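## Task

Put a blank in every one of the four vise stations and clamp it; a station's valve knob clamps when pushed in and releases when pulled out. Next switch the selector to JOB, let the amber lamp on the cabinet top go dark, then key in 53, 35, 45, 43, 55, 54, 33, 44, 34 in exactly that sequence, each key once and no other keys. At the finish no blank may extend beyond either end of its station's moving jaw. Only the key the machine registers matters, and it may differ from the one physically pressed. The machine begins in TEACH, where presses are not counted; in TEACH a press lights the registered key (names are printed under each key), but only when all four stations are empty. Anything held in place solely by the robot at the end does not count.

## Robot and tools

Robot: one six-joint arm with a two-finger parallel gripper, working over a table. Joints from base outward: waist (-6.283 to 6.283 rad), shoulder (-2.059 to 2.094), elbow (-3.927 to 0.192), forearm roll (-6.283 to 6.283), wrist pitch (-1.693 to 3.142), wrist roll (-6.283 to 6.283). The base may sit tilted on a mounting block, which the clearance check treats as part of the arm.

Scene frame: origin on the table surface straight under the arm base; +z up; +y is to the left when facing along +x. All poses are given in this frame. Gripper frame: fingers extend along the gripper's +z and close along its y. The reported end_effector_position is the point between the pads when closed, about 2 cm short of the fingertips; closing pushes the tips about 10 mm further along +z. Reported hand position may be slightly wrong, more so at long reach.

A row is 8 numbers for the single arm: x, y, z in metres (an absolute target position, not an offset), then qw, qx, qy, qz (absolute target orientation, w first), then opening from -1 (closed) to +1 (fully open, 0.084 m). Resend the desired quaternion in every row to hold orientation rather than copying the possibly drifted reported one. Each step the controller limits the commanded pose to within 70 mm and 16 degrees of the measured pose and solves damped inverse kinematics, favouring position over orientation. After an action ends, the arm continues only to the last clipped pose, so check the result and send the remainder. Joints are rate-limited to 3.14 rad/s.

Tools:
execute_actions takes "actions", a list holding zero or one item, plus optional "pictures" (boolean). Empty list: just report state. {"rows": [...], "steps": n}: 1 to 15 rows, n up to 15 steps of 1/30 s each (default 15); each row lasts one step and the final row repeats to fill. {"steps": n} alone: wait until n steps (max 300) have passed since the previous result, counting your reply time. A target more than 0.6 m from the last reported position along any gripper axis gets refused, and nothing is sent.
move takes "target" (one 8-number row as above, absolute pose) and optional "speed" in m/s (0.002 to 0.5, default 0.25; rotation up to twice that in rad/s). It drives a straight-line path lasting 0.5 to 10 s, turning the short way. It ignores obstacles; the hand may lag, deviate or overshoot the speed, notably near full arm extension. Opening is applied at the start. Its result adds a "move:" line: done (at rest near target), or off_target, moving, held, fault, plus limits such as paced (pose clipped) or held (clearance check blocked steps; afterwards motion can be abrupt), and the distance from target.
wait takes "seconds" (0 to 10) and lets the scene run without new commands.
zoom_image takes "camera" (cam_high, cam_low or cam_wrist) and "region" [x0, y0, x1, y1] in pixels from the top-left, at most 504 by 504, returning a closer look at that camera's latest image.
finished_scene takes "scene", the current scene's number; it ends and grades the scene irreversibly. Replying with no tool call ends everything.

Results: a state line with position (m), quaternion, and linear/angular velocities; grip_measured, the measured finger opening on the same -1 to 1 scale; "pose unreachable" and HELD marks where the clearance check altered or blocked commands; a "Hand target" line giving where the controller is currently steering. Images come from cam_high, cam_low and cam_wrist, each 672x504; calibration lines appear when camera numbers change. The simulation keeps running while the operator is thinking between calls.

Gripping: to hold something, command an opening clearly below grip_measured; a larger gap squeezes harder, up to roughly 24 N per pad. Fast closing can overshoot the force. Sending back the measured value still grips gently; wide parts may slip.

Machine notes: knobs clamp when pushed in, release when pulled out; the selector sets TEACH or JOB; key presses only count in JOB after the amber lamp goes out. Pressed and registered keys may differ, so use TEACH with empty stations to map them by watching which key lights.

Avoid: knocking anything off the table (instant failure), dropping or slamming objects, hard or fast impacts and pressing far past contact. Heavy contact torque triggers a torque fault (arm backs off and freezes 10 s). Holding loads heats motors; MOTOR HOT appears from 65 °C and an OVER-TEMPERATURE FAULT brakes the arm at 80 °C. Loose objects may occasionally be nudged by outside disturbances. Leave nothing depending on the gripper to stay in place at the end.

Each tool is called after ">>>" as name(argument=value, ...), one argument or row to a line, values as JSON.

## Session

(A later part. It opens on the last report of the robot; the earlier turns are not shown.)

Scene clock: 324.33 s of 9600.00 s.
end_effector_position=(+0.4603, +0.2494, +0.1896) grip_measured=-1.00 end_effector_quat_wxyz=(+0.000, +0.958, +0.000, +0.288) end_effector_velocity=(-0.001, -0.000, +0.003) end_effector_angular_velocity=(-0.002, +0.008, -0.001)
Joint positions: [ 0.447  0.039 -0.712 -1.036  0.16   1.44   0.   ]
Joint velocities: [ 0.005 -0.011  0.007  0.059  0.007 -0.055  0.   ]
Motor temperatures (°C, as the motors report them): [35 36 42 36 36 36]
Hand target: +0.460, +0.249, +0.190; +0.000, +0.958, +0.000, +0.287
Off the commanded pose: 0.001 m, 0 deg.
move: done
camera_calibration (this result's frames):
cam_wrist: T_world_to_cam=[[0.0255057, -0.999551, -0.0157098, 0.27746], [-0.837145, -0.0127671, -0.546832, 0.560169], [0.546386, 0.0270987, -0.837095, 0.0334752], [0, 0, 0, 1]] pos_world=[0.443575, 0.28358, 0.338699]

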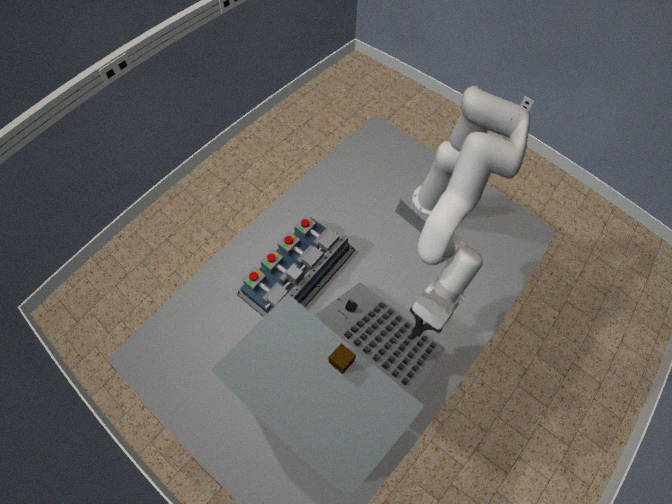

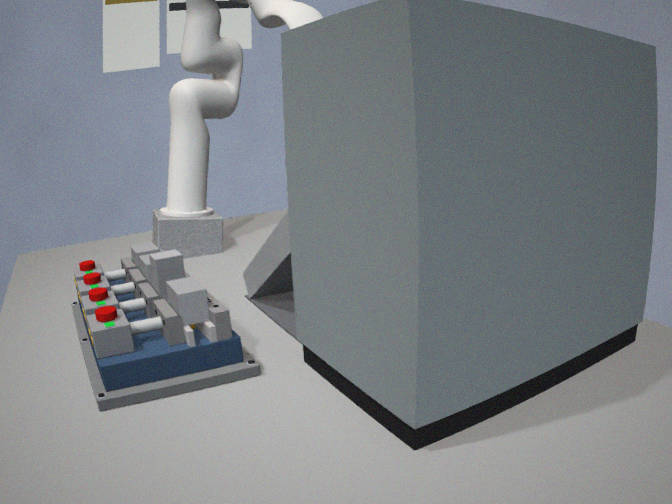

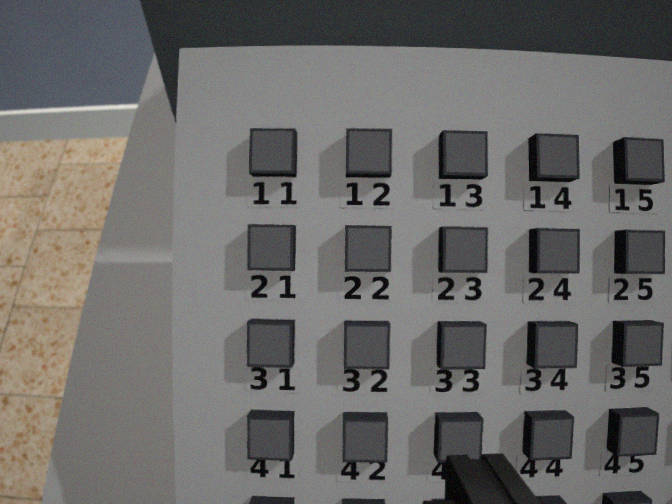

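>>> finished_scene(
  scene=1,
)

The scene is finished: the task was done.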